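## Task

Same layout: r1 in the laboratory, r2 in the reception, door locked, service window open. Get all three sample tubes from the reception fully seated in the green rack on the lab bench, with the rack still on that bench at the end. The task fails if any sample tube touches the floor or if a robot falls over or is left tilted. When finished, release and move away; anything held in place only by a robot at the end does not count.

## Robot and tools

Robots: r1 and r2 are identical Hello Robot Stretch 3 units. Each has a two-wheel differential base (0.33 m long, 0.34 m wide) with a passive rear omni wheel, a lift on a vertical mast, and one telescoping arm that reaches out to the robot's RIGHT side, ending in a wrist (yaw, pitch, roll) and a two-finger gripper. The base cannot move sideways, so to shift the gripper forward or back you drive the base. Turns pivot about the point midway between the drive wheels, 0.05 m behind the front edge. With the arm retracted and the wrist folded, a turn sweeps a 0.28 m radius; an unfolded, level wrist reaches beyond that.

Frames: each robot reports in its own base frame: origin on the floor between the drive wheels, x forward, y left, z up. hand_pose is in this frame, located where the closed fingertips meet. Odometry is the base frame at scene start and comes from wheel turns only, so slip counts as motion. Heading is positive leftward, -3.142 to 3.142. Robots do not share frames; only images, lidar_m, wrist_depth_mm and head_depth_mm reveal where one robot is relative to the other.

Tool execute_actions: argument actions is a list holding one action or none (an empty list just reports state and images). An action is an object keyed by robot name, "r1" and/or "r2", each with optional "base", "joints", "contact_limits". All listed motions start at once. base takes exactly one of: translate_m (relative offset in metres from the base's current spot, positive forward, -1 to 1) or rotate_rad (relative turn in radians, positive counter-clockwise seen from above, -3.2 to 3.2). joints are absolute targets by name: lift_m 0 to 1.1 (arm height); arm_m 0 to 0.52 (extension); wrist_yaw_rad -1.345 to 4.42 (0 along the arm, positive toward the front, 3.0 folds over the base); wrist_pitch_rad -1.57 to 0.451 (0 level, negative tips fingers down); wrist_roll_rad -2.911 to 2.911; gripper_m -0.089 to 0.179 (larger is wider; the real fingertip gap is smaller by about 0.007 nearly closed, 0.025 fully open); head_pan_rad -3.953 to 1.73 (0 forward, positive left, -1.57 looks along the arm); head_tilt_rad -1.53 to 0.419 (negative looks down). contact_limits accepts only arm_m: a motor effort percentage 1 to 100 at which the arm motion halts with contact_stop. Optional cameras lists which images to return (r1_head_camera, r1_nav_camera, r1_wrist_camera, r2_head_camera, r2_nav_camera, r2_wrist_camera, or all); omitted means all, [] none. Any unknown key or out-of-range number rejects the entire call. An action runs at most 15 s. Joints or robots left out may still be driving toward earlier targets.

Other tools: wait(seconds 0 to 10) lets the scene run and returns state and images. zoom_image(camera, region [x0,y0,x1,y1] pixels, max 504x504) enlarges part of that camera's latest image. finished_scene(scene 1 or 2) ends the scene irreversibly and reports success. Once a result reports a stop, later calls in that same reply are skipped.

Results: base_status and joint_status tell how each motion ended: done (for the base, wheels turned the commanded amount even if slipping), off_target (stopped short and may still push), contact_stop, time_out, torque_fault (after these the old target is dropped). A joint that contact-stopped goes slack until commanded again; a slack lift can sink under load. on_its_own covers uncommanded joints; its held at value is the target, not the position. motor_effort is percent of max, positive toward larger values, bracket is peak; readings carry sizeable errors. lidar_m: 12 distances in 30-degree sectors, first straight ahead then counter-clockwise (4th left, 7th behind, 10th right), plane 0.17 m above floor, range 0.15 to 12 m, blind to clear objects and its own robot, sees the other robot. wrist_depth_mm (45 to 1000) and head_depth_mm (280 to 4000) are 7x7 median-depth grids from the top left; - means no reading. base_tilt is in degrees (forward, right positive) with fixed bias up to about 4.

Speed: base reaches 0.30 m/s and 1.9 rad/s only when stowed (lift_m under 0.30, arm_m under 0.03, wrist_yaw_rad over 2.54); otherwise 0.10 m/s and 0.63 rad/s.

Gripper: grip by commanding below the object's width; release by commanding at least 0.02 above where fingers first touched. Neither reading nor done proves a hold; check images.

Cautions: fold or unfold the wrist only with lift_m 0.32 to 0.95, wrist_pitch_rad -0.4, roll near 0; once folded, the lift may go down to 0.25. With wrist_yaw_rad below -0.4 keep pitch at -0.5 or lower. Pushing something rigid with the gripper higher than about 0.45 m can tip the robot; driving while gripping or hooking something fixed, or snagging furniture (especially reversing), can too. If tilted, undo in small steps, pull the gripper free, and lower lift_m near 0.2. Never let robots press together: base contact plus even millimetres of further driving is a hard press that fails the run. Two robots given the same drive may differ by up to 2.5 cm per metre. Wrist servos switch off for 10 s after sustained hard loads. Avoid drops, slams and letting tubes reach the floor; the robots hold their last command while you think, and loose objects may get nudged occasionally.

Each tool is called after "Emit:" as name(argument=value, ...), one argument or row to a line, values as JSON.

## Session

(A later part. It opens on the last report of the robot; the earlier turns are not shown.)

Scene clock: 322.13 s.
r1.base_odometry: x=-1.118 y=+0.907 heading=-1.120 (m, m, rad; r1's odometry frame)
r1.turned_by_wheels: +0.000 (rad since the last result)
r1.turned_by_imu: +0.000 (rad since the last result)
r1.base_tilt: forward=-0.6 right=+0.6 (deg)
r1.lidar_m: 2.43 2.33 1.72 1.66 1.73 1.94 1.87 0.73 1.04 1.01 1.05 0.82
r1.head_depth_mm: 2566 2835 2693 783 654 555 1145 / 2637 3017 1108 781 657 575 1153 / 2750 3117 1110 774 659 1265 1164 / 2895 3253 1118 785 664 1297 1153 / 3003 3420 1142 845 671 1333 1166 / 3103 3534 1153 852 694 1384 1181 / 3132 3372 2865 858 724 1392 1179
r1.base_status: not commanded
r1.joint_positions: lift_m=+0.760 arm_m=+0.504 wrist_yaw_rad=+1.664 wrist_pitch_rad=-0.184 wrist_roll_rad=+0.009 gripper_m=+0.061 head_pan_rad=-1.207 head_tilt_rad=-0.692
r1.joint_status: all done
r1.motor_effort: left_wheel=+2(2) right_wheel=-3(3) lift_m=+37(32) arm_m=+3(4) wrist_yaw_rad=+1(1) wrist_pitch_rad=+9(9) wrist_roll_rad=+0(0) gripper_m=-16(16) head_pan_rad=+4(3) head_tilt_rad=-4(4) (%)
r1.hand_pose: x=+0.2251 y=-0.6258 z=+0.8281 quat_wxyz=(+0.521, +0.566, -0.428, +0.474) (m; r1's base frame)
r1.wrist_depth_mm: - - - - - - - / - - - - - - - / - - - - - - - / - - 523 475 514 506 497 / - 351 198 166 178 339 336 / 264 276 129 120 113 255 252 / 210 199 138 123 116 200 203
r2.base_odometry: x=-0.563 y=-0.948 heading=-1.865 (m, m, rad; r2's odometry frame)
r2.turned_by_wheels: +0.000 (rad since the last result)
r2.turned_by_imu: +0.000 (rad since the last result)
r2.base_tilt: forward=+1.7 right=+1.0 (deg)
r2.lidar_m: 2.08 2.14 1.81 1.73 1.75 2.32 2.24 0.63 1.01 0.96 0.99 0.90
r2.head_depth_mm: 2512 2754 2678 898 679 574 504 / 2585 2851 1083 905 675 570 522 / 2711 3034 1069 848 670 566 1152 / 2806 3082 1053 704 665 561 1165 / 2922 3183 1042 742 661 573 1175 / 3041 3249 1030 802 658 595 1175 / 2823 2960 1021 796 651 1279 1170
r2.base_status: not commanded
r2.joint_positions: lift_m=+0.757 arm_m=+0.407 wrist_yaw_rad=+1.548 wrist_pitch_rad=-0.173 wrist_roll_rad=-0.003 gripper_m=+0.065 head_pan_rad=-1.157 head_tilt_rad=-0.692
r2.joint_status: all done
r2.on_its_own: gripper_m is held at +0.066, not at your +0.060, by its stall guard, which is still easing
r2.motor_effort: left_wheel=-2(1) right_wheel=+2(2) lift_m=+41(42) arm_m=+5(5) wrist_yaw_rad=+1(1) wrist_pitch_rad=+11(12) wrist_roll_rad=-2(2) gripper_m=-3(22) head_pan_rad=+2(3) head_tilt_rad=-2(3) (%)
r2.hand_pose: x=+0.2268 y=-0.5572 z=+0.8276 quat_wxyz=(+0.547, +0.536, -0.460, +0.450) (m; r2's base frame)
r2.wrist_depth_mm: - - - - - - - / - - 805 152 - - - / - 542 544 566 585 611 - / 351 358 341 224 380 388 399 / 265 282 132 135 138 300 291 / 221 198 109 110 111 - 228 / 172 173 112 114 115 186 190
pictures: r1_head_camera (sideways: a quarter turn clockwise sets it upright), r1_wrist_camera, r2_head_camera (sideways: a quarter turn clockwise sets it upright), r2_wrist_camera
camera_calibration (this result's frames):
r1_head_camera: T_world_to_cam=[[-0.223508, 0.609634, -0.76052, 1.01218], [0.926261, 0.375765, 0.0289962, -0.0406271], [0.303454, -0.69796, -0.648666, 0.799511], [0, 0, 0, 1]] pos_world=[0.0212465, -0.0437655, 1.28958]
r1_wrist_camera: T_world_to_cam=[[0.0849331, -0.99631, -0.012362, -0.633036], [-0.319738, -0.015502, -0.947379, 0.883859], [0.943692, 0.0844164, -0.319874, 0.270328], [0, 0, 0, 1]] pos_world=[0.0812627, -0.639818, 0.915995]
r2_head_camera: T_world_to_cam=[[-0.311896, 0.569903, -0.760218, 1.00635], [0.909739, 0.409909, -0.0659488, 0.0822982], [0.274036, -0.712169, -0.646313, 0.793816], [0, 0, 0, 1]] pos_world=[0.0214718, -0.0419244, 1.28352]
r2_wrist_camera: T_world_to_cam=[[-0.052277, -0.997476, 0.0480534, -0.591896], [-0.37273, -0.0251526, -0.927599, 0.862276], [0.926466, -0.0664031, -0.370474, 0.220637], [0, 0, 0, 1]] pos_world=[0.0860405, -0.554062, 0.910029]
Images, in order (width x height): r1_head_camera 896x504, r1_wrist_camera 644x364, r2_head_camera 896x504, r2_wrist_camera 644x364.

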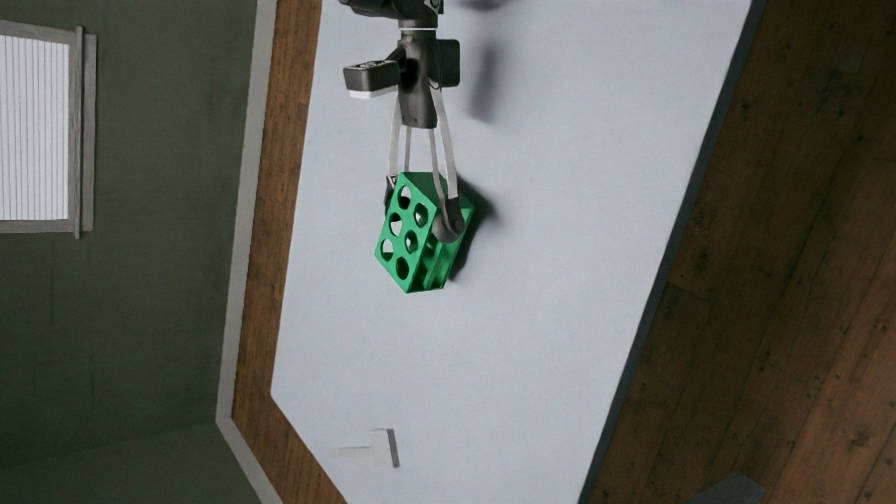

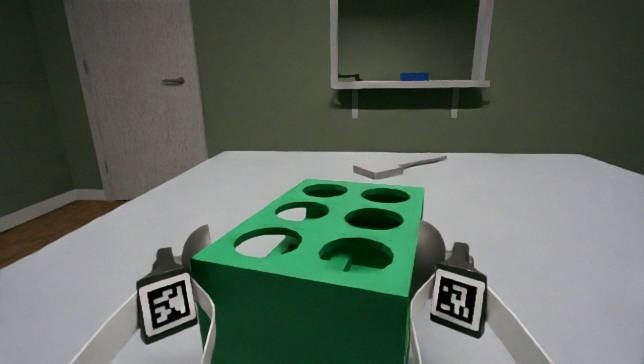

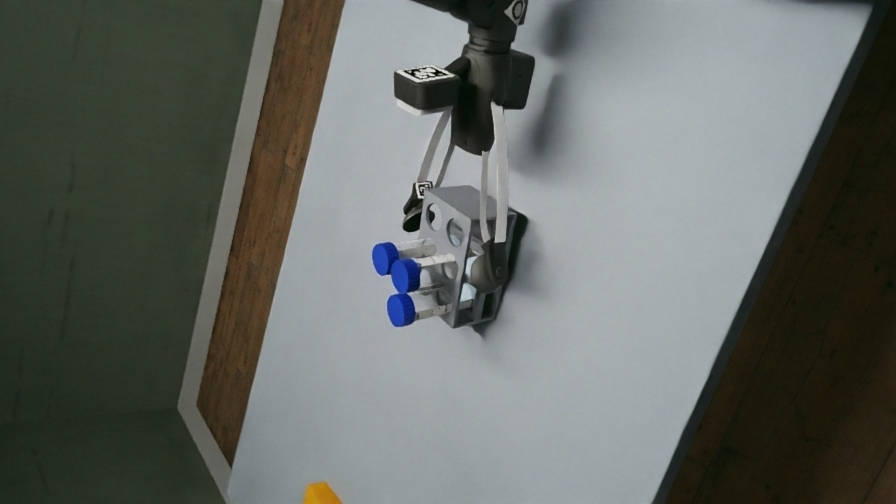

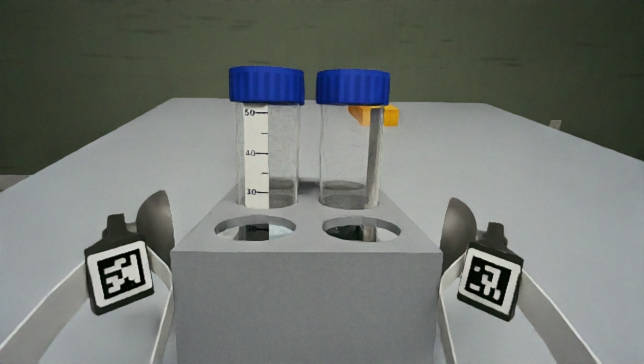

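Emit:
execute_actions(
  actions=[
    {"r1": {"joints": {"lift_m": 0.80, "arm_m": 0.40}}, "r2": {"joints": {"lift_m": 0.73}}},
  ],
  cameras=[],
)

Emit:
execute_actions(
  actions=[
    {"r1": {"joints": {"lift_m": 0.88, "arm_m": 0.28}}, "r2": {"joints": {"lift_m": 0.825, "gripper_m": 0.13}}},
  ],
  cameras=["r1_head_camera", "r1_wrist_camera", "r2_head_camera", "r2_wrist_camera"],
)

Scene clock: 348.53 s.
r1.base_odometry: x=-1.118 y=+0.907 heading=-1.120 (m, m, rad; r1's odometry frame)
r1.turned_by_wheels: +0.000 (rad since the last result)
r1.turned_by_imu: +0.000 (rad since the last result)
r1.base_tilt: forward=-0.6 right=+0.5 (deg)
r1.lidar_m: 2.43 2.33 1.73 1.66 1.74 1.93 1.87 0.73 1.04 1.01 1.05 0.83
r1.head_depth_mm: 2578 2803 1880 776 653 554 1143 / 2639 2980 1100 772 656 575 1154 / 2731 3136 1110 800 661 1257 1157 / 2844 3243 1132 691 664 1301 1172 / 3006 3390 1142 785 672 1338 1173 / 3160 3586 1155 852 695 1379 1183 / 3155 3370 2843 860 724 1385 1183
r1.base_status: not commanded
r1.joint_positions: lift_m=+0.800 arm_m=+0.400 wrist_yaw_rad=+1.664 wrist_pitch_rad=-0.184 wrist_roll_rad=+0.009 gripper_m=+0.061 head_pan_rad=-1.207 head_tilt_rad=-0.692
r1.joint_status: all done
r1.motor_effort: left_wheel=+2(2) right_wheel=-3(3) lift_m=+37(41) arm_m=-3(4) wrist_yaw_rad=+0(1) wrist_pitch_rad=+10(9) wrist_roll_rad=+0(0) gripper_m=-17(16) head_pan_rad=+4(3) head_tilt_rad=-5(5) (%)
r1.hand_pose: x=+0.2251 y=-0.5223 z=+0.8680 quat_wxyz=(+0.521, +0.566, -0.428, +0.474) (m; r1's base frame)
r1.wrist_depth_mm: - - - - - - - / - - - - - - - / - - - - - - - / - - - 605 650 644 637 / - - 198 166 179 428 425 / - - 129 120 113 324 320 / - 253 138 122 116 253 256
r2.base_odometry: x=-0.563 y=-0.948 heading=-1.865 (m, m, rad; r2's odometry frame)
r2.turned_by_wheels: +0.000 (rad since the last result)
r2.turned_by_imu: +0.001 (rad since the last result)
r2.base_tilt: forward=+1.6 right=+1.1 (deg)
r2.lidar_m: 2.08 2.14 1.80 1.73 1.75 2.32 2.24 0.63 1.00 0.96 0.99 0.89
r2.head_depth_mm: 2505 2757 2635 867 664 572 506 / 2635 2880 1081 888 662 569 523 / 2711 2997 1071 851 673 566 1146 / 2809 3086 1056 732 667 563 1166 / 2945 3158 1048 729 661 572 1180 / 3046 3256 1030 804 657 595 1178 / 2798 2948 1014 795 651 1285 1166
r2.base_status: not commanded
r2.joint_positions: lift_m=+0.730 arm_m=+0.407 wrist_yaw_rad=+1.552 wrist_pitch_rad=-0.153 wrist_roll_rad=-0.010 gripper_m=+0.067 head_pan_rad=-1.157 head_tilt_rad=-0.692
r2.joint_status: all done
r2.on_its_own: gripper_m is held at +0.066, not at your +0.060, by its stall guard, which is not easing now
r2.motor_effort: left_wheel=-1(3) right_wheel=+2(5) lift_m=+28(36) arm_m=+3(5) wrist_yaw_rad=-1(4) wrist_pitch_rad=+1(12) wrist_roll_rad=+1(2) gripper_m=-10(20) head_pan_rad=+2(2) head_tilt_rad=-3(2) (%)
r2.hand_pose: x=+0.2282 y=-0.5566 z=+0.8062 quat_wxyz=(+0.544, +0.530, -0.462, +0.458) (m; r2's base frame)
r2.wrist_depth_mm: - - - - - - - / - - 147 153 - - - / - 482 405 517 549 576 - / 306 312 159 179 337 348 362 / 227 232 119 125 134 252 256 / 182 - 118 128 141 203 198 / - 152 127 138 152 160 163
pictures: none
No camera images: the call's "cameras" was empty. Leave "cameras" out to get every camera's image.

Scene clock: 350.67 s.
r1.base_odometry: x=-1.118 y=+0.907 heading=-1.120 (m, m, rad; r1's odometry frame)
r1.turned_by_wheels: +0.000 (rad since the last result)
r1.turned_by_imu: +0.000 (rad since the last result)
r1.base_tilt: forward=-0.6 right=+0.5 (deg)
r1.lidar_m: 2.42 2.33 1.72 1.66 1.73 1.94 1.87 0.73 1.04 1.01 1.05 0.82
r1.head_depth_mm: 2545 2776 1880 882 651 556 1144 / 2652 3001 2867 - 659 576 1155 / 2757 3116 1119 863 662 1256 1159 / 2882 3209 1132 552 664 1288 1161 / 3008 3454 1142 544 668 1336 1169 / 3180 3595 1153 768 695 1375 1178 / 3181 3317 2921 859 723 1379 1188
r1.base_status: not commanded
r1.joint_positions: lift_m=+0.880 arm_m=+0.280 wrist_yaw_rad=+1.664 wrist_pitch_rad=-0.184 wrist_roll_rad=+0.009 gripper_m=+0.061 head_pan_rad=-1.207 head_tilt_rad=-0.692
r1.joint_status: all done
r1.motor_effort: left_wheel=+2(2) right_wheel=-3(3) lift_m=+37(39) arm_m=-3(3) wrist_yaw_rad=+0(0) wrist_pitch_rad=+10(10) wrist_roll_rad=+0(0) gripper_m=-17(16) head_pan_rad=+2(3) head_tilt_rad=-4(4) (%)
r1.hand_pose: x=+0.2250 y=-0.4022 z=+0.9479 quat_wxyz=(+0.521, +0.566, -0.428, +0.474) (m; r1's base frame)
r1.wrist_depth_mm: - - - - - - - / - - - - - - - / - - - - - - - / - - - - - - - / - - 198 166 178 606 599 / - - 129 120 113 453 455 / - - 137 123 116 359 363
r2.base_odometry: x=-0.563 y=-0.948 heading=-1.865 (m, m, rad; r2's odometry frame)
r2.turned_by_wheels: +0.000 (rad since the last result)
r2.turned_by_imu: +0.000 (rad since the last result)
r2.base_tilt: forward=+1.6 right=+1.0 (deg)
r2.lidar_m: 2.08 2.14 1.81 1.72 1.74 2.32 2.24 0.63 1.00 0.96 0.98 0.89
r2.head_depth_mm: 2513 2760 2694 786 681 572 505 / 2599 2845 2733 778 676 570 523 / 2701 2975 1108 795 670 565 1143 / 2795 3099 1055 715 667 563 1168 / 2907 3202 1046 734 663 573 1183 / 3064 3303 1029 800 655 593 1175 / 2781 2962 1017 794 653 1285 1166
r2.base_status: not commanded
r2.joint_positions: lift_m=+0.825 arm_m=+0.407 wrist_yaw_rad=+1.551 wrist_pitch_rad=-0.172 wrist_roll_rad=-0.010 gripper_m=+0.130 head_pan_rad=-1.157 head_tilt_rad=-0.692
r2.joint_status: all done
r2.motor_effort: left_wheel=-2(1) right_wheel=+2(2) lift_m=+40(43) arm_m=+3(3) wrist_yaw_rad=-2(1) wrist_pitch_rad=+11(14) wrist_roll_rad=+1(1) gripper_m=+0(82) head_pan_rad=+2(2) head_tilt_rad=-3(3) (%)
r2.hand_pose: x=+0.2269 y=-0.5566 z=+0.8960 quat_wxyz=(+0.548, +0.534, -0.457, +0.453) (m; r2's base frame)
r2.wrist_depth_mm: - - - - - - - / - - - - - - - / - - 796 843 - - - / - 516 523 544 563 579 - / 416 413 186 187 410 444 428 / 320 300 230 255 327 - 338 / 253 259 190 199 270 274 278
pictures: r1_head_camera (sideways: a quarter turn clockwise sets it upright), r1_wrist_camera, r2_head_camera (sideways: a quarter turn clockwise sets it upright), r2_wrist_camera
camera_calibration (this result's frames):
r1_head_camera: T_world_to_cam=[[-0.223516, 0.60963, -0.76052, 1.01218], [0.926256, 0.375778, 0.0289962, -0.040627], [0.303464, -0.697955, -0.648666, 0.79951], [0, 0, 0, 1]] pos_world=[0.0212471, -0.0437653, 1.28958]
r1_wrist_camera: T_world_to_cam=[[0.0850155, -0.996303, -0.0123548, -0.408844], [-0.320565, -0.0156094, -0.947098, 1.00066], [0.943404, 0.0844786, -0.320707, 0.290709], [0, 0, 0, 1]] pos_world=[0.081277, -0.416271, 1.0359]
r2_head_camera: T_world_to_cam=[[-0.31193, 0.569974, -0.760151, 1.00626], [0.909735, 0.409919, -0.0659478, 0.082297], [0.274012, -0.712107, -0.646391, 0.793918], [0, 0, 0, 1]] pos_world=[0.0214712, -0.0419226, 1.28352]
r2_wrist_camera: T_world_to_cam=[[-0.0480363, -0.997322, 0.0551426, -0.601771], [-0.371336, -0.0334185, -0.927897, 0.921141], [0.927255, -0.0650492, -0.368736, 0.24493], [0, 0, 0, 1]] pos_world=[0.0860335, -0.553444, 0.978222]
Images, in order (width x height): r1_head_camera 896x504, r1_wrist_camera 644x364, r2_head_camera 896x504, r2_wrist_camera 644x364.

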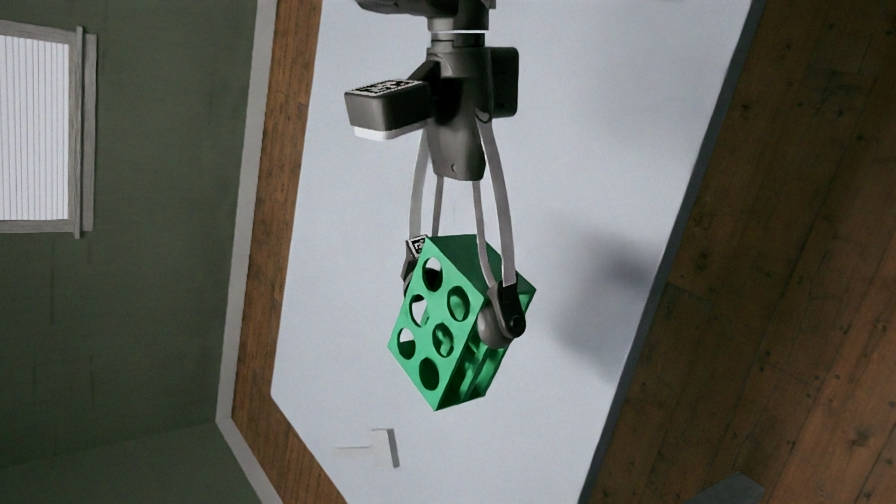

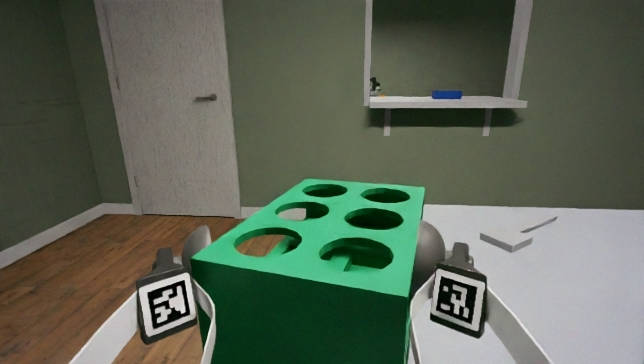

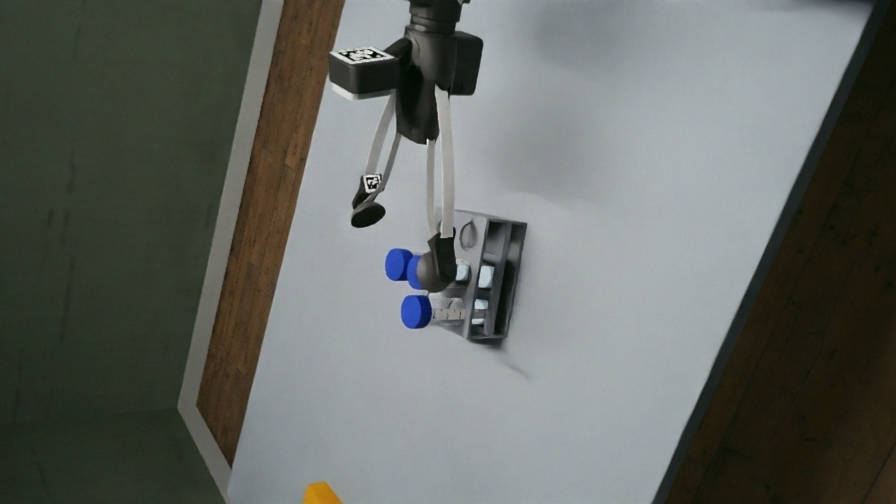

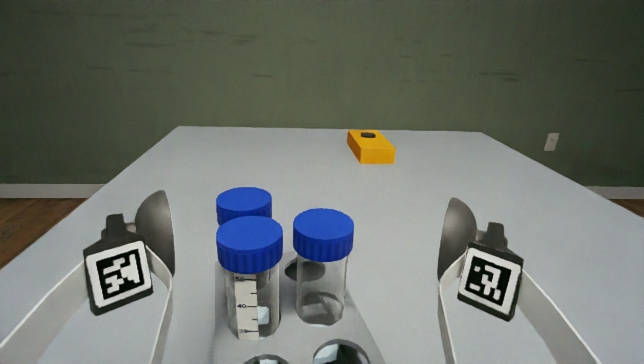

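Emit:
execute_actions(
  actions=[],
)

Scene clock: 366.93 s.
r1.base_odometry: x=-1.118 y=+0.907 heading=-1.120 (m, m, rad; r1's odometry frame)
r1.turned_by_wheels: +0.000 (rad since the last result)
r1.turned_by_imu: +0.000 (rad since the last result)
r1.base_tilt: forward=-0.6 right=+0.6 (deg)
r1.lidar_m: 2.42 2.33 1.72 1.66 1.73 1.94 1.87 0.74 1.04 1.01 1.05 0.82
r1.head_depth_mm: 2561 2869 1875 876 653 556 1150 / 2626 2976 2839 - 658 575 1151 / 2786 3071 1110 863 661 1250 1158 / 2847 3264 1131 554 666 1302 1164 / 3064 3369 1141 545 669 1344 1167 / 3138 3596 1151 768 693 1385 1178 / 3137 3418 2858 861 725 1399 1187
r1.base_status: not commanded
r1.joint_positions: lift_m=+0.880 arm_m=+0.280 wrist_yaw_rad=+1.664 wrist_pitch_rad=-0.184 wrist_roll_rad=+0.009 gripper_m=+0.061 head_pan_rad=-1.207 head_tilt_rad=-0.692
r1.joint_status: all done
r1.motor_effort: left_wheel=+2(2) right_wheel=-3(3) lift_m=+37(39) arm_m=-3(3) wrist_yaw_rad=+1(0) wrist_pitch_rad=+9(10) wrist_roll_rad=+0(0) gripper_m=-16(16) head_pan_rad=+3(3) head_tilt_rad=-4(4) (%)
r1.hand_pose: x=+0.2250 y=-0.4022 z=+0.9479 quat_wxyz=(+0.521, +0.566, -0.428, +0.474) (m; r1's base frame)
r1.wrist_depth_mm: - - - - - - - / - - - - - - - / - - - - - - - / - - - - - - - / - - 198 166 179 605 606 / - - 129 120 113 456 452 / - - 138 123 116 357 360
r2.base_odometry: x=-0.563 y=-0.948 heading=-1.865 (m, m, rad; r2's odometry frame)
r2.turned_by_wheels: +0.000 (rad since the last result)
r2.turned_by_imu: +0.001 (rad since the last result)
r2.base_tilt: forward=+1.7 right=+1.0 (deg)
r2.lidar_m: 2.08 2.14 1.81 1.73 1.75 2.33 2.24 0.63 1.00 0.96 0.99 0.90
r2.head_depth_mm: 2482 2742 2699 787 682 574 504 / 2617 2892 2703 781 677 569 523 / 2731 2978 1111 797 670 565 1143 / 2783 3065 1062 711 664 563 1165 / 2931 3187 1042 736 660 573 1184 / 3003 3227 1028 802 656 594 1167 / 2767 2985 1019 796 651 1289 1165
r2.base_status: not commanded
r2.joint_positions: lift_m=+0.825 arm_m=+0.407 wrist_yaw_rad=+1.551 wrist_pitch_rad=-0.172 wrist_roll_rad=-0.010 gripper_m=+0.130 head_pan_rad=-1.157 head_tilt_rad=-0.692
r2.joint_status: all done
r2.motor_effort: left_wheel=-1(1) right_wheel=+2(2) lift_m=+40(43) arm_m=+3(3) wrist_yaw_rad=-1(1) wrist_pitch_rad=+10(14) wrist_roll_rad=+1(1) gripper_m=+0(82) head_pan_rad=+2(2) head_tilt_rad=-2(3) (%)
r2.hand_pose: x=+0.2269 y=-0.5566 z=+0.8960 quat_wxyz=(+0.548, +0.534, -0.457, +0.453) (m; r2's base frame)
r2.wrist_depth_mm: - - - - - - - / - - - - - - - / - - 808 838 - - - / - 520 535 544 556 573 - / 414 411 187 187 416 441 427 / 319 301 232 255 324 - 337 / 253 260 191 199 270 273 279
pictures: r1_head_camera (sideways: a quarter turn clockwise sets it upright), r1_nav_camera (sideways: a quarter turn counterclockwise sets it upright), r1_wrist_camera, r2_head_camera (sideways: a quarter turn clockwise sets it upright), r2_nav_camera (sideways: a quarter turn counterclockwise sets it upright), r2_wrist_camera
camera_calibration (this result's frames):
r1_head_camera: T_world_to_cam=[[-0.223516, 0.60963, -0.76052, 1.01218], [0.926256, 0.375778, 0.0289962, -0.040627], [0.303464, -0.697955, -0.648666, 0.79951], [0, 0, 0, 1]] pos_world=[0.0212471, -0.0437653, 1.28958]
r1_nav_camera: T_world_to_cam=[[0.248746, -0.584818, 0.772084, -0.964983], [-0.923776, -0.382858, 0.00761972, 0.0537566], [0.291142, -0.715128, -0.635475, 0.785125], [0, 0, 0, 1]] pos_world=[0.0611113, 0.0177064, 1.24357]
r1_wrist_camera: T_world_to_cam=[[0.0850158, -0.996303, -0.0123549, -0.408844], [-0.320565, -0.0156095, -0.947098, 1.00066], [0.943404, 0.0844788, -0.320707, 0.290709], [0, 0, 0, 1]] pos_world=[0.081277, -0.416271, 1.0359]
r2_head_camera: T_world_to_cam=[[-0.31193, 0.569974, -0.760151, 1.00626], [0.909735, 0.409919, -0.0659478, 0.082297], [0.274012, -0.712107, -0.646391, 0.793917], [0, 0, 0, 1]] pos_world=[0.0214712, -0.0419226, 1.28352]
r2_nav_camera: T_world_to_cam=[[0.241848, -0.590007, 0.770325, -0.962446], [-0.927132, -0.374712, 0.00407959, 0.0579777], [0.286243, -0.71518, -0.637638, 0.780066], [0, 0, 0, 1]] pos_world=[0.0632303, 0.0117629, 1.23856]
r2_wrist_camera: T_world_to_cam=[[-0.0480363, -0.997322, 0.0551426, -0.601771], [-0.371336, -0.0334185, -0.927897, 0.921141], [0.927255, -0.0650492, -0.368736, 0.24493], [0, 0, 0, 1]] pos_world=[0.0860335, -0.553444, 0.978222]
Images, in order (width x height): r1_head_camera 896x504, r1_nav_camera 672x504, r1_wrist_camera 644x364, r2_head_camera 896x504, r2_nav_camera 672x504, r2_wrist_camera 644x364.

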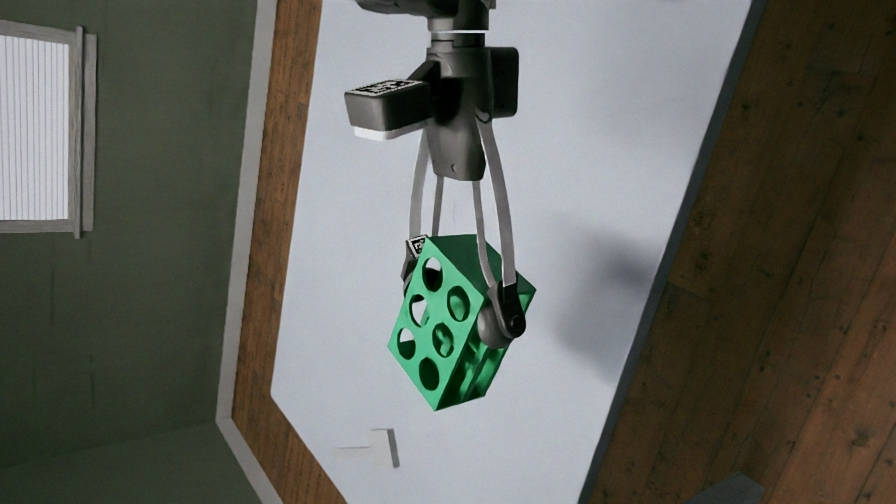

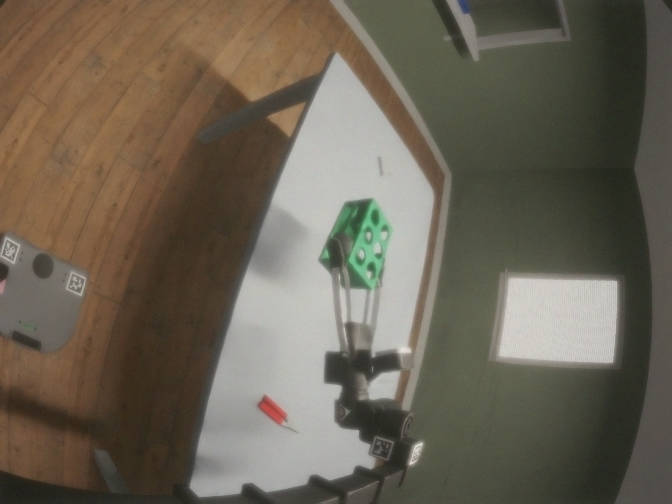

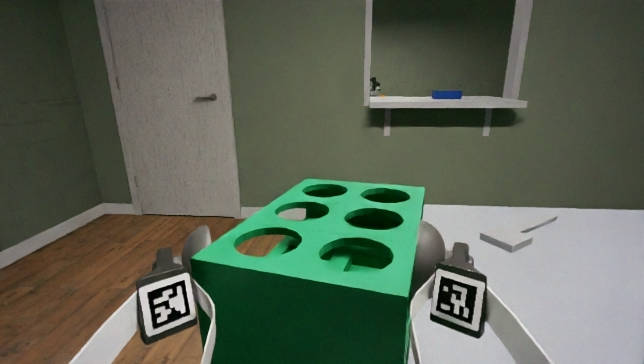

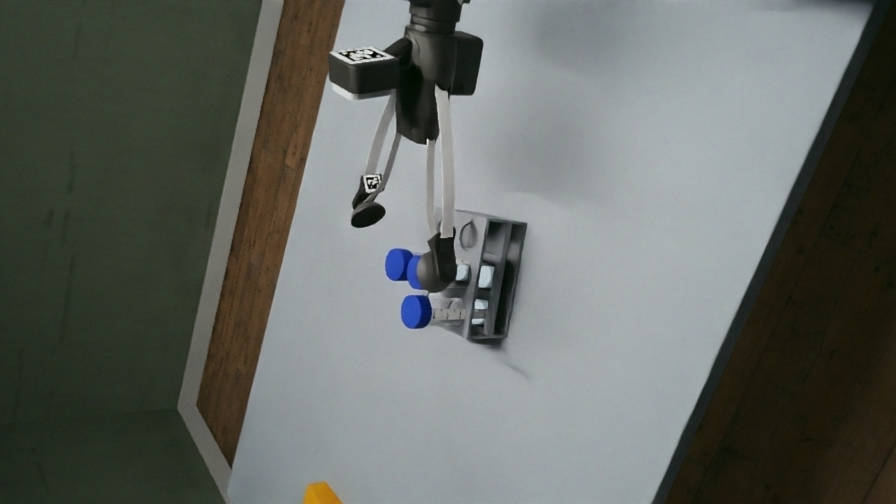

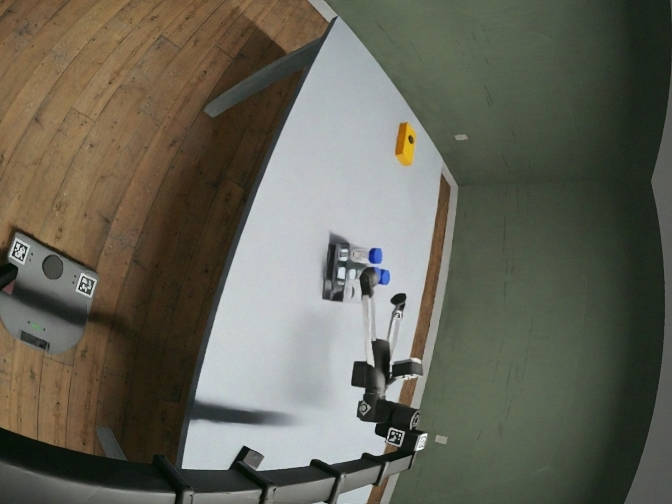

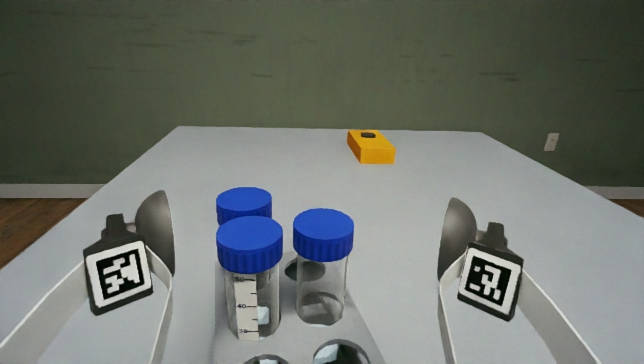

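Emit:
execute_actions(
  actions=[
    {"r1": {"base": {"translate_m": 0.15}, "joints": {"wrist_yaw_rad": 0.9, "arm_m": 0.36, "lift_m": 0.84}}, "r2": {"joints": {"lift_m": 0.965, "gripper_m": 0.15}}},
  ],
  cameras=[],
)

Emit:
execute_actions(
  actions=[
    {"r1": {"base": {"translate_m": 0.2}, "joints": {"wrist_yaw_rad": 0.22, "arm_m": 0.446, "lift_m": 0.79, "head_pan_rad": -1.45, "head_tilt_rad": -0.6}}, "r2": {"base": {"translate_m": 0.105}, "joints": {"wrist_pitch_rad": -0.6, "wrist_yaw_rad": 1.84, "arm_m": 0.452, "head_pan_rad": -1.25, "head_tilt_rad": -0.7}}},
  ],
  cameras=["r1_head_camera", "r1_wrist_camera", "r2_head_camera", "r2_wrist_camera"],
)

Scene clock: 489.60 s.
r1.base_odometry: x=-1.053 y=+0.772 heading=-1.120 (m, m, rad; r1's odometry frame)
r1.turned_by_wheels: +0.000 (rad since the last result)
r1.turned_by_imu: +0.000 (rad since the last result)
r1.base_tilt: forward=-0.6 right=+0.5 (deg)
r1.lidar_m: 2.28 2.32 1.72 1.66 1.73 2.10 2.02 0.87 1.05 1.01 1.05 0.70
r1.head_depth_mm: 2529 2830 2809 761 651 556 1149 / 2641 2978 2816 795 656 576 1155 / 2748 3111 795 815 660 1252 1155 / 2863 3259 1131 837 668 1299 1164 / 2999 3427 1138 845 669 1367 1167 / 3135 3526 2842 852 696 1366 1177 / 2976 3168 2898 858 726 1124 1186
r1.base_status: done
r1.joint_positions: lift_m=+0.840 arm_m=+0.360 wrist_yaw_rad=+0.902 wrist_pitch_rad=-0.185 wrist_roll_rad=+0.009 gripper_m=+0.061 head_pan_rad=-1.207 head_tilt_rad=-0.692
r1.joint_status: all done
r1.motor_effort: left_wheel=+2(6) right_wheel=-4(7) lift_m=+31(33) arm_m=+4(4) wrist_yaw_rad=-1(3) wrist_pitch_rad=+10(9) wrist_roll_rad=+0(0) gripper_m=-16(16) head_pan_rad=+1(3) head_tilt_rad=-4(4) (%)
r1.hand_pose: x=+0.1728 y=-0.6582 z=+0.9080 quat_wxyz=(+0.660, +0.367, -0.608, +0.247) (m; r1's base frame)
r1.wrist_depth_mm: - - - - - - - / - - - - - - - / - - - - - - - / - - - 716 - - - / - 531 198 166 179 519 - / 398 417 129 120 113 390 382 / 317 305 138 123 116 305 311
r2.base_odometry: x=-0.563 y=-0.948 heading=-1.865 (m, m, rad; r2's odometry frame)
r2.turned_by_wheels: +0.000 (rad since the last result)
r2.turned_by_imu: +0.001 (rad since the last result)
r2.base_tilt: forward=+1.7 right=+1.0 (deg)
r2.lidar_m: 2.08 2.13 1.80 1.72 1.75 2.33 2.25 0.63 1.01 0.96 0.99 0.89
r2.head_depth_mm: 2514 2754 999 840 681 574 506 / 2604 2865 1033 833 677 569 523 / 2692 2957 1065 823 670 565 1146 / 2831 3069 1010 723 666 562 1166 / 2915 3198 1045 735 660 574 1178 / 3063 3261 1027 803 656 595 1170 / 2820 2988 1023 796 652 1287 1166
r2.base_status: not commanded
r2.joint_positions: lift_m=+0.965 arm_m=+0.407 wrist_yaw_rad=+1.551 wrist_pitch_rad=-0.171 wrist_roll_rad=-0.010 gripper_m=+0.150 head_pan_rad=-1.157 head_tilt_rad=-0.692
r2.joint_status: all done
r2.motor_effort: left_wheel=-1(2) right_wheel=+2(2) lift_m=+40(42) arm_m=+3(3) wrist_yaw_rad=-1(1) wrist_pitch_rad=+11(11) wrist_roll_rad=+1(1) gripper_m=+0(74) head_pan_rad=+2(2) head_tilt_rad=-2(3) (%)
r2.hand_pose: x=+0.2270 y=-0.5566 z=+1.0361 quat_wxyz=(+0.548, +0.534, -0.457, +0.453) (m; r2's base frame)
r2.wrist_depth_mm: - - - - - - - / - - - - - - - / - - - - - - - / - - 881 887 928 - - / - 644 647 652 680 - - / - 515 518 521 530 - - / - 427 436 442 445 448 460
pictures: none
No camera images: the call's "cameras" was empty. Leave "cameras" out to get every camera's image.

Scene clock: 492.67 s.
r1.base_odometry: x=-0.966 y=+0.592 heading=-1.120 (m, m, rad; r1's odometry frame)
r1.turned_by_wheels: +0.000 (rad since the last result)
r1.turned_by_imu: -0.001 (rad since the last result)
r1.base_tilt: forward=-0.6 right=+0.6 (deg)
r1.lidar_m: 2.08 2.14 1.72 1.66 1.73 2.30 2.22 1.06 1.05 1.01 0.54 0.54
r1.head_depth_mm: 2552 2827 3047 - 708 576 1140 / 2608 2861 3076 - 713 581 1174 / 2601 2951 3118 863 719 583 1201 / 2684 2947 3194 946 725 584 1217 / 2713 3014 3223 952 727 606 1216 / 2757 3051 3293 967 736 611 1222 / 2771 3166 3342 2383 740 632 865
r1.base_status: done
r1.joint_positions: lift_m=+0.790 arm_m=+0.446 wrist_yaw_rad=+0.222 wrist_pitch_rad=-0.185 wrist_roll_rad=+0.009 gripper_m=+0.061 head_pan_rad=-1.443 head_tilt_rad=-0.606
r1.joint_status: all done
r1.motor_effort: left_wheel=+2(6) right_wheel=-3(5) lift_m=+33(28) arm_m=+4(5) wrist_yaw_rad=-2(3) wrist_pitch_rad=+10(10) wrist_roll_rad=+0(0) gripper_m=-16(15) head_pan_rad=-2(17) head_tilt_rad=+4(18) (%)
r1.hand_pose: x=+0.0331 y=-0.8321 z=+0.8579 quat_wxyz=(+0.704, +0.143, -0.695, +0.012) (m; r1's base frame)
r1.wrist_depth_mm: - - - - - - - / - - - - - - - / - - - - - - - / - - - - - - - / 420 418 198 166 178 - - / 311 326 129 120 113 303 302 / 248 237 138 123 116 238 242
r2.base_odometry: x=-0.594 y=-1.048 heading=-1.865 (m, m, rad; r2's odometry frame)
r2.turned_by_wheels: +0.000 (rad since the last result)
r2.turned_by_imu: +0.001 (rad since the last result)
r2.base_tilt: forward=+1.7 right=+1.1 (deg)
r2.lidar_m: 1.98 2.03 1.81 1.73 1.78 2.37 2.35 0.72 1.00 0.96 0.99 0.79
r2.head_depth_mm: 2507 2745 1003 841 682 575 514 / 2562 2766 1037 835 675 569 523 / 2646 2908 1889 799 670 566 1128 / 2731 2995 1059 702 665 562 1161 / 2772 3080 1042 809 660 560 1180 / 2852 3157 1030 799 656 580 1170 / 2878 3072 1021 793 649 589 1160
r2.base_status: done
r2.joint_positions: lift_m=+0.965 arm_m=+0.452 wrist_yaw_rad=+1.837 wrist_pitch_rad=-0.610 wrist_roll_rad=-0.010 gripper_m=+0.150 head_pan_rad=-1.243 head_tilt_rad=-0.692
r2.joint_status: all done
r2.motor_effort: left_wheel=-1(2) right_wheel=+2(7) lift_m=+40(39) arm_m=+5(6) wrist_yaw_rad=+2(3) wrist_pitch_rad=+5(10) wrist_roll_rad=+1(1) gripper_m=+0(0) head_pan_rad=-3(10) head_tilt_rad=-2(1) (%)
r2.hand_pose: x=+0.1680 y=-0.5451 z=+0.9370 quat_wxyz=(+0.580, +0.663, -0.237, +0.410) (m; r2's base frame)
r2.wrist_depth_mm: - - - 689 - - - / - - 557 563 569 565 602 / - - 471 477 490 493 505 / - 402 407 412 422 428 432 / - 358 358 365 367 384 381 / - 316 309 268 332 - 341 / 286 287 186 184 299 301 307
pictures: r1_head_camera (sideways: a quarter turn clockwise sets it upright), r1_wrist_camera, r2_head_camera (sideways: a quarter turn clockwise sets it upright), r2_wrist_camera
camera_calibration (this result's frames):
r1_head_camera: T_world_to_cam=[[-0.0661311, 0.577799, -0.813496, 1.08027], [0.988138, 0.151168, 0.0270411, -0.0384624], [0.138599, -0.802058, -0.580942, 0.712415], [0, 0, 0, 1]] pos_world=[0.0107061, -0.0469687, 1.29371]
r1_wrist_camera: T_world_to_cam=[[-0.977066, -0.212576, -0.0123502, -0.13462], [-0.056867, 0.316392, -0.946922, 1.11462], [0.205201, -0.924504, -0.321225, -0.335426], [0, 0, 0, 1]] pos_world=[0.00068229, -0.691376, 0.946047]
r2_head_camera: T_world_to_cam=[[-0.261835, 0.594654, -0.760151, 1.00595], [0.941574, 0.330287, -0.0659478, 0.0821028], [0.211852, -0.733006, -0.646391, 0.794297], [0, 0, 0, 1]] pos_world=[0.0178145, -0.0430877, 1.28352]
r2_wrist_camera: T_world_to_cam=[[0.259897, -0.96363, 0.0622118, -0.635367], [-0.693055, -0.231007, -0.682869, 0.654382], [0.672405, 0.13436, -0.727887, 0.803504], [0, 0, 0, 1]] pos_world=[0.0783727, -0.56905, 1.07124]
Images, in order (width x height): r1_head_camera 896x504, r1_wrist_camera 644x364, r2_head_camera 896x504, r2_wrist_camera 644x364.

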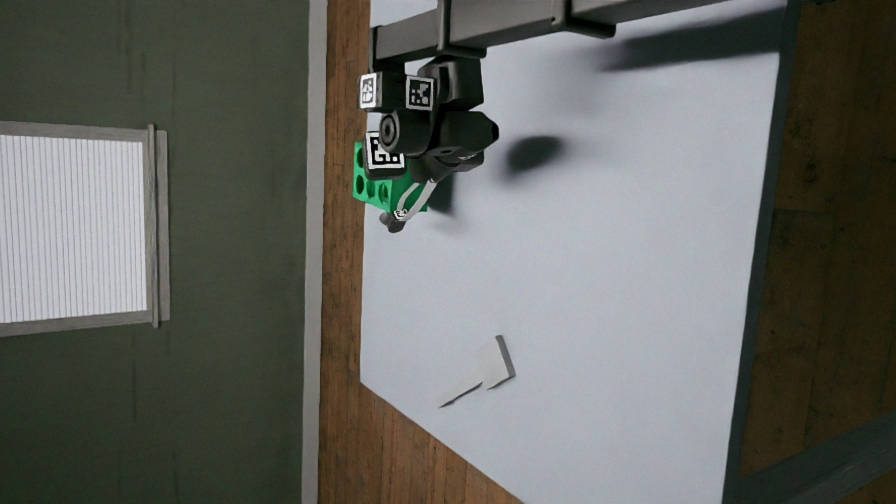

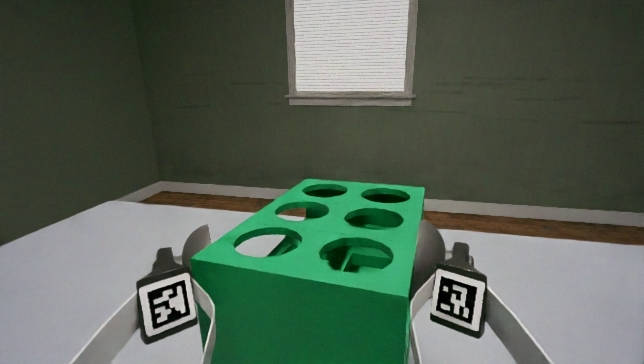

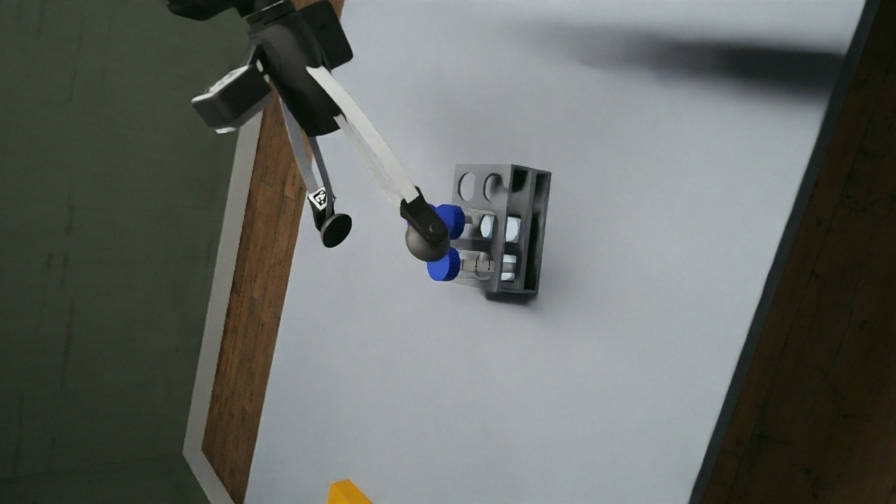

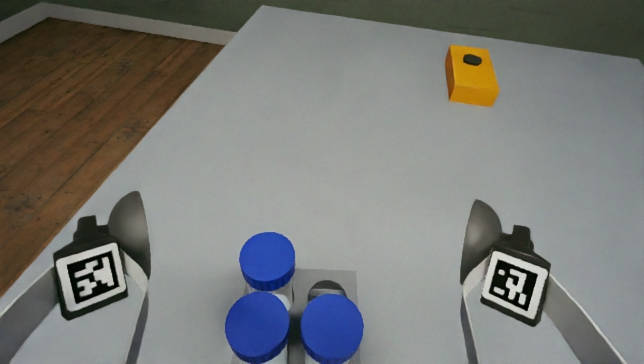

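Emit:
execute_actions(
  actions=[
    {"r1": {"base": {"translate_m": 0.3}, "joints": {"arm_m": 0.476, "lift_m": 0.757, "head_pan_rad": -1.5, "head_tilt_rad": -0.6}}, "r2": {"joints": {"lift_m": 0.83, "arm_m": 0.448}}},
  ],
  cameras=["r1_head_camera", "r1_wrist_camera", "r2_head_camera", "r2_wrist_camera"],
)

Scene clock: 518.37 s.
r1.base_odometry: x=-0.835 y=+0.322 heading=-1.120 (m, m, rad; r1's odometry frame)
r1.turned_by_wheels: +0.000 (rad since the last result)
r1.turned_by_imu: -0.001 (rad since the last result)
r1.base_tilt: forward=-0.5 right=+0.6 (deg)
r1.lidar_m: 1.77 1.82 1.71 1.65 1.72 2.39 2.52 1.34 1.05 0.38 0.38 1.84
r1.head_depth_mm: 2586 2821 3042 960 - 564 1148 / 2587 2850 3089 - 712 580 1172 / 2636 2940 3093 869 720 584 1198 / 2617 2957 3191 924 724 586 1129 / 2693 2974 3169 2335 1673 591 1185 / 2700 3029 3272 2367 1799 1464 1217 / 2751 3075 3285 2379 1796 1456 1227
r1.base_status: done
r1.joint_positions: lift_m=+0.757 arm_m=+0.476 wrist_yaw_rad=+0.222 wrist_pitch_rad=-0.185 wrist_roll_rad=+0.009 gripper_m=+0.061 head_pan_rad=-1.493 head_tilt_rad=-0.606
r1.joint_status: all done
r1.motor_effort: left_wheel=+2(5) right_wheel=-3(5) lift_m=+32(30) arm_m=+4(6) wrist_yaw_rad=-1(2) wrist_pitch_rad=+10(10) wrist_roll_rad=+0(0) gripper_m=-17(16) head_pan_rad=-2(9) head_tilt_rad=+3(3) (%)
r1.hand_pose: x=+0.0330 y=-0.8621 z=+0.8249 quat_wxyz=(+0.704, +0.143, -0.695, +0.012) (m; r1's base frame)
r1.wrist_depth_mm: - - - - - - - / - - - - - - - / - - - - - - - / - - - - - - - / - - 199 166 178 330 325 / - - 129 120 113 248 247 / - 195 138 123 116 195 198
r2.base_odometry: x=-0.594 y=-1.048 heading=-1.865 (m, m, rad; r2's odometry frame)
r2.turned_by_wheels: +0.000 (rad since the last result)
r2.turned_by_imu: +0.001 (rad since the last result)
r2.base_tilt: forward=+1.7 right=+1.0 (deg)
r2.lidar_m: 1.98 2.03 1.81 1.73 1.77 2.39 2.35 0.72 1.00 0.95 0.99 0.79
r2.head_depth_mm: 2501 2743 2872 806 681 573 513 / 2571 2803 2692 776 676 569 522 / 2650 2956 1074 799 671 565 1124 / 2691 3038 1056 703 652 561 1162 / 2806 3112 1044 808 661 558 1179 / 2881 3170 1027 802 655 578 1172 / 2901 3079 1017 794 650 591 1167
r2.base_status: not commanded
r2.joint_positions: lift_m=+0.830 arm_m=+0.448 wrist_yaw_rad=+1.838 wrist_pitch_rad=-0.611 wrist_roll_rad=-0.010 gripper_m=+0.150 head_pan_rad=-1.243 head_tilt_rad=-0.692
r2.joint_status: all done
r2.motor_effort: left_wheel=-1(1) right_wheel=+2(2) lift_m=+30(35) arm_m=-6(8) wrist_yaw_rad=+1(2) wrist_pitch_rad=+5(5) wrist_roll_rad=+1(1) gripper_m=+1(0) head_pan_rad=-4(2) head_tilt_rad=-3(3) (%)
r2.hand_pose: x=+0.1679 y=-0.5418 z=+0.8022 quat_wxyz=(+0.580, +0.663, -0.237, +0.410) (m; r2's base frame)
r2.wrist_depth_mm: - 374 364 390 401 411 423 / - 307 101 307 329 334 342 / 258 245 82 87 86 280 288 / 224 220 76 84 78 242 245 / 201 203 140 142 200 218 215 / - 177 118 121 162 - 192 / 162 159 134 114 116 171 173
pictures: r1_head_camera (sideways: a quarter turn clockwise sets it upright), r1_wrist_camera, r2_head_camera (sideways: a quarter turn clockwise sets it upright), r2_wrist_camera
camera_calibration (this result's frames):
r1_head_camera: T_world_to_cam=[[-0.0372157, 0.580362, -0.813508, 1.08011], [0.99445, 0.101673, 0.0270406, -0.0385002], [0.0984048, -0.807987, -0.580925, 0.712638], [0, 0, 0, 1]] pos_world=[0.00835669, -0.0471402, 1.29371]
r1_wrist_camera: T_world_to_cam=[[-0.977168, -0.212108, -0.0123496, -0.141117], [-0.0567295, 0.316481, -0.946901, 1.09291], [0.204753, -0.924581, -0.321288, -0.373761], [0, 0, 0, 1]] pos_world=[0.000634372, -0.72139, 0.91305]
r2_head_camera: T_world_to_cam=[[-0.261834, 0.594654, -0.760151, 1.00595], [0.941574, 0.330286, -0.0659478, 0.0821028], [0.211851, -0.733006, -0.646391, 0.794297], [0, 0, 0, 1]] pos_world=[0.0178145, -0.0430877, 1.28352]
r2_wrist_camera: T_world_to_cam=[[0.260239, -0.963538, 0.0622135, -0.623765], [-0.693361, -0.231332, -0.682448, 0.562554], [0.671957, 0.134463, -0.728282, 0.705456], [0, 0, 0, 1]] pos_world=[0.0783459, -0.565743, 0.936491]
Images, in order (width x height): r1_head_camera 896x504, r1_wrist_camera 644x364, r2_head_camera 896x504, r2_wrist_camera 644x364.

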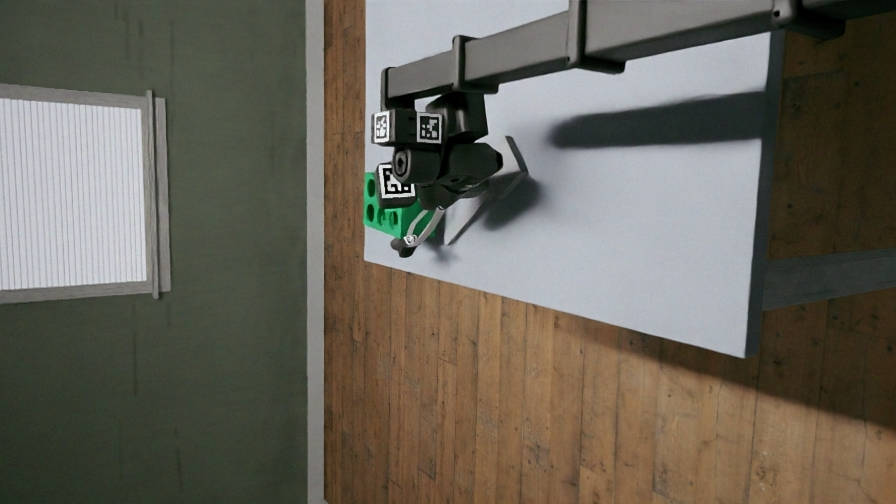

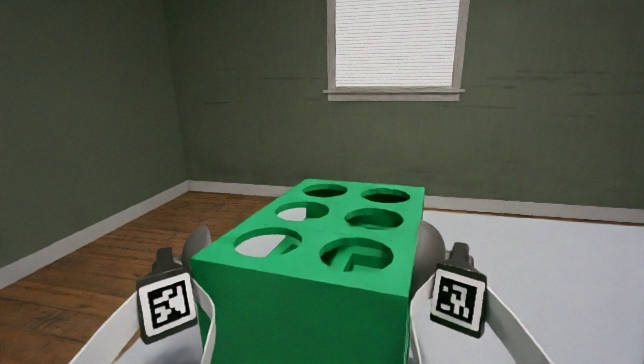

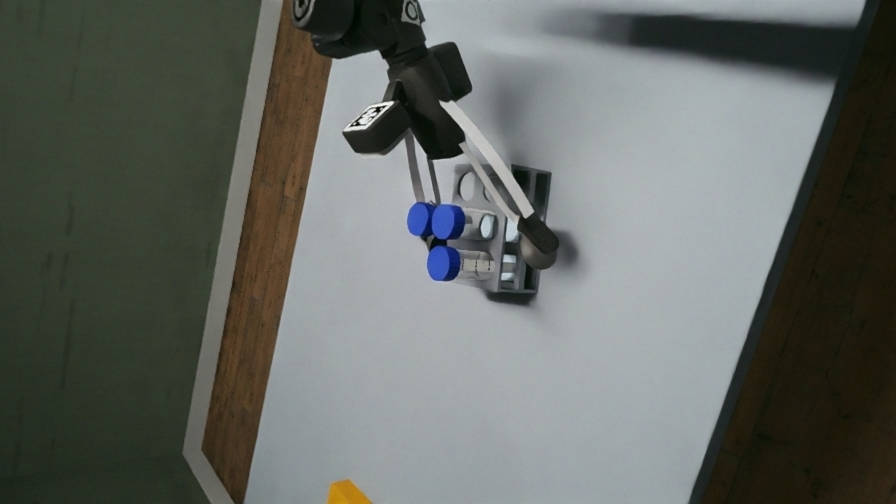

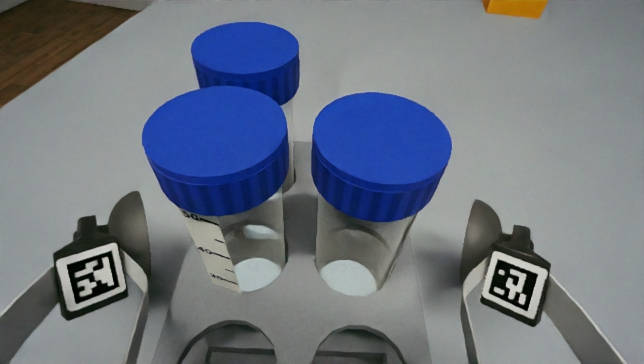

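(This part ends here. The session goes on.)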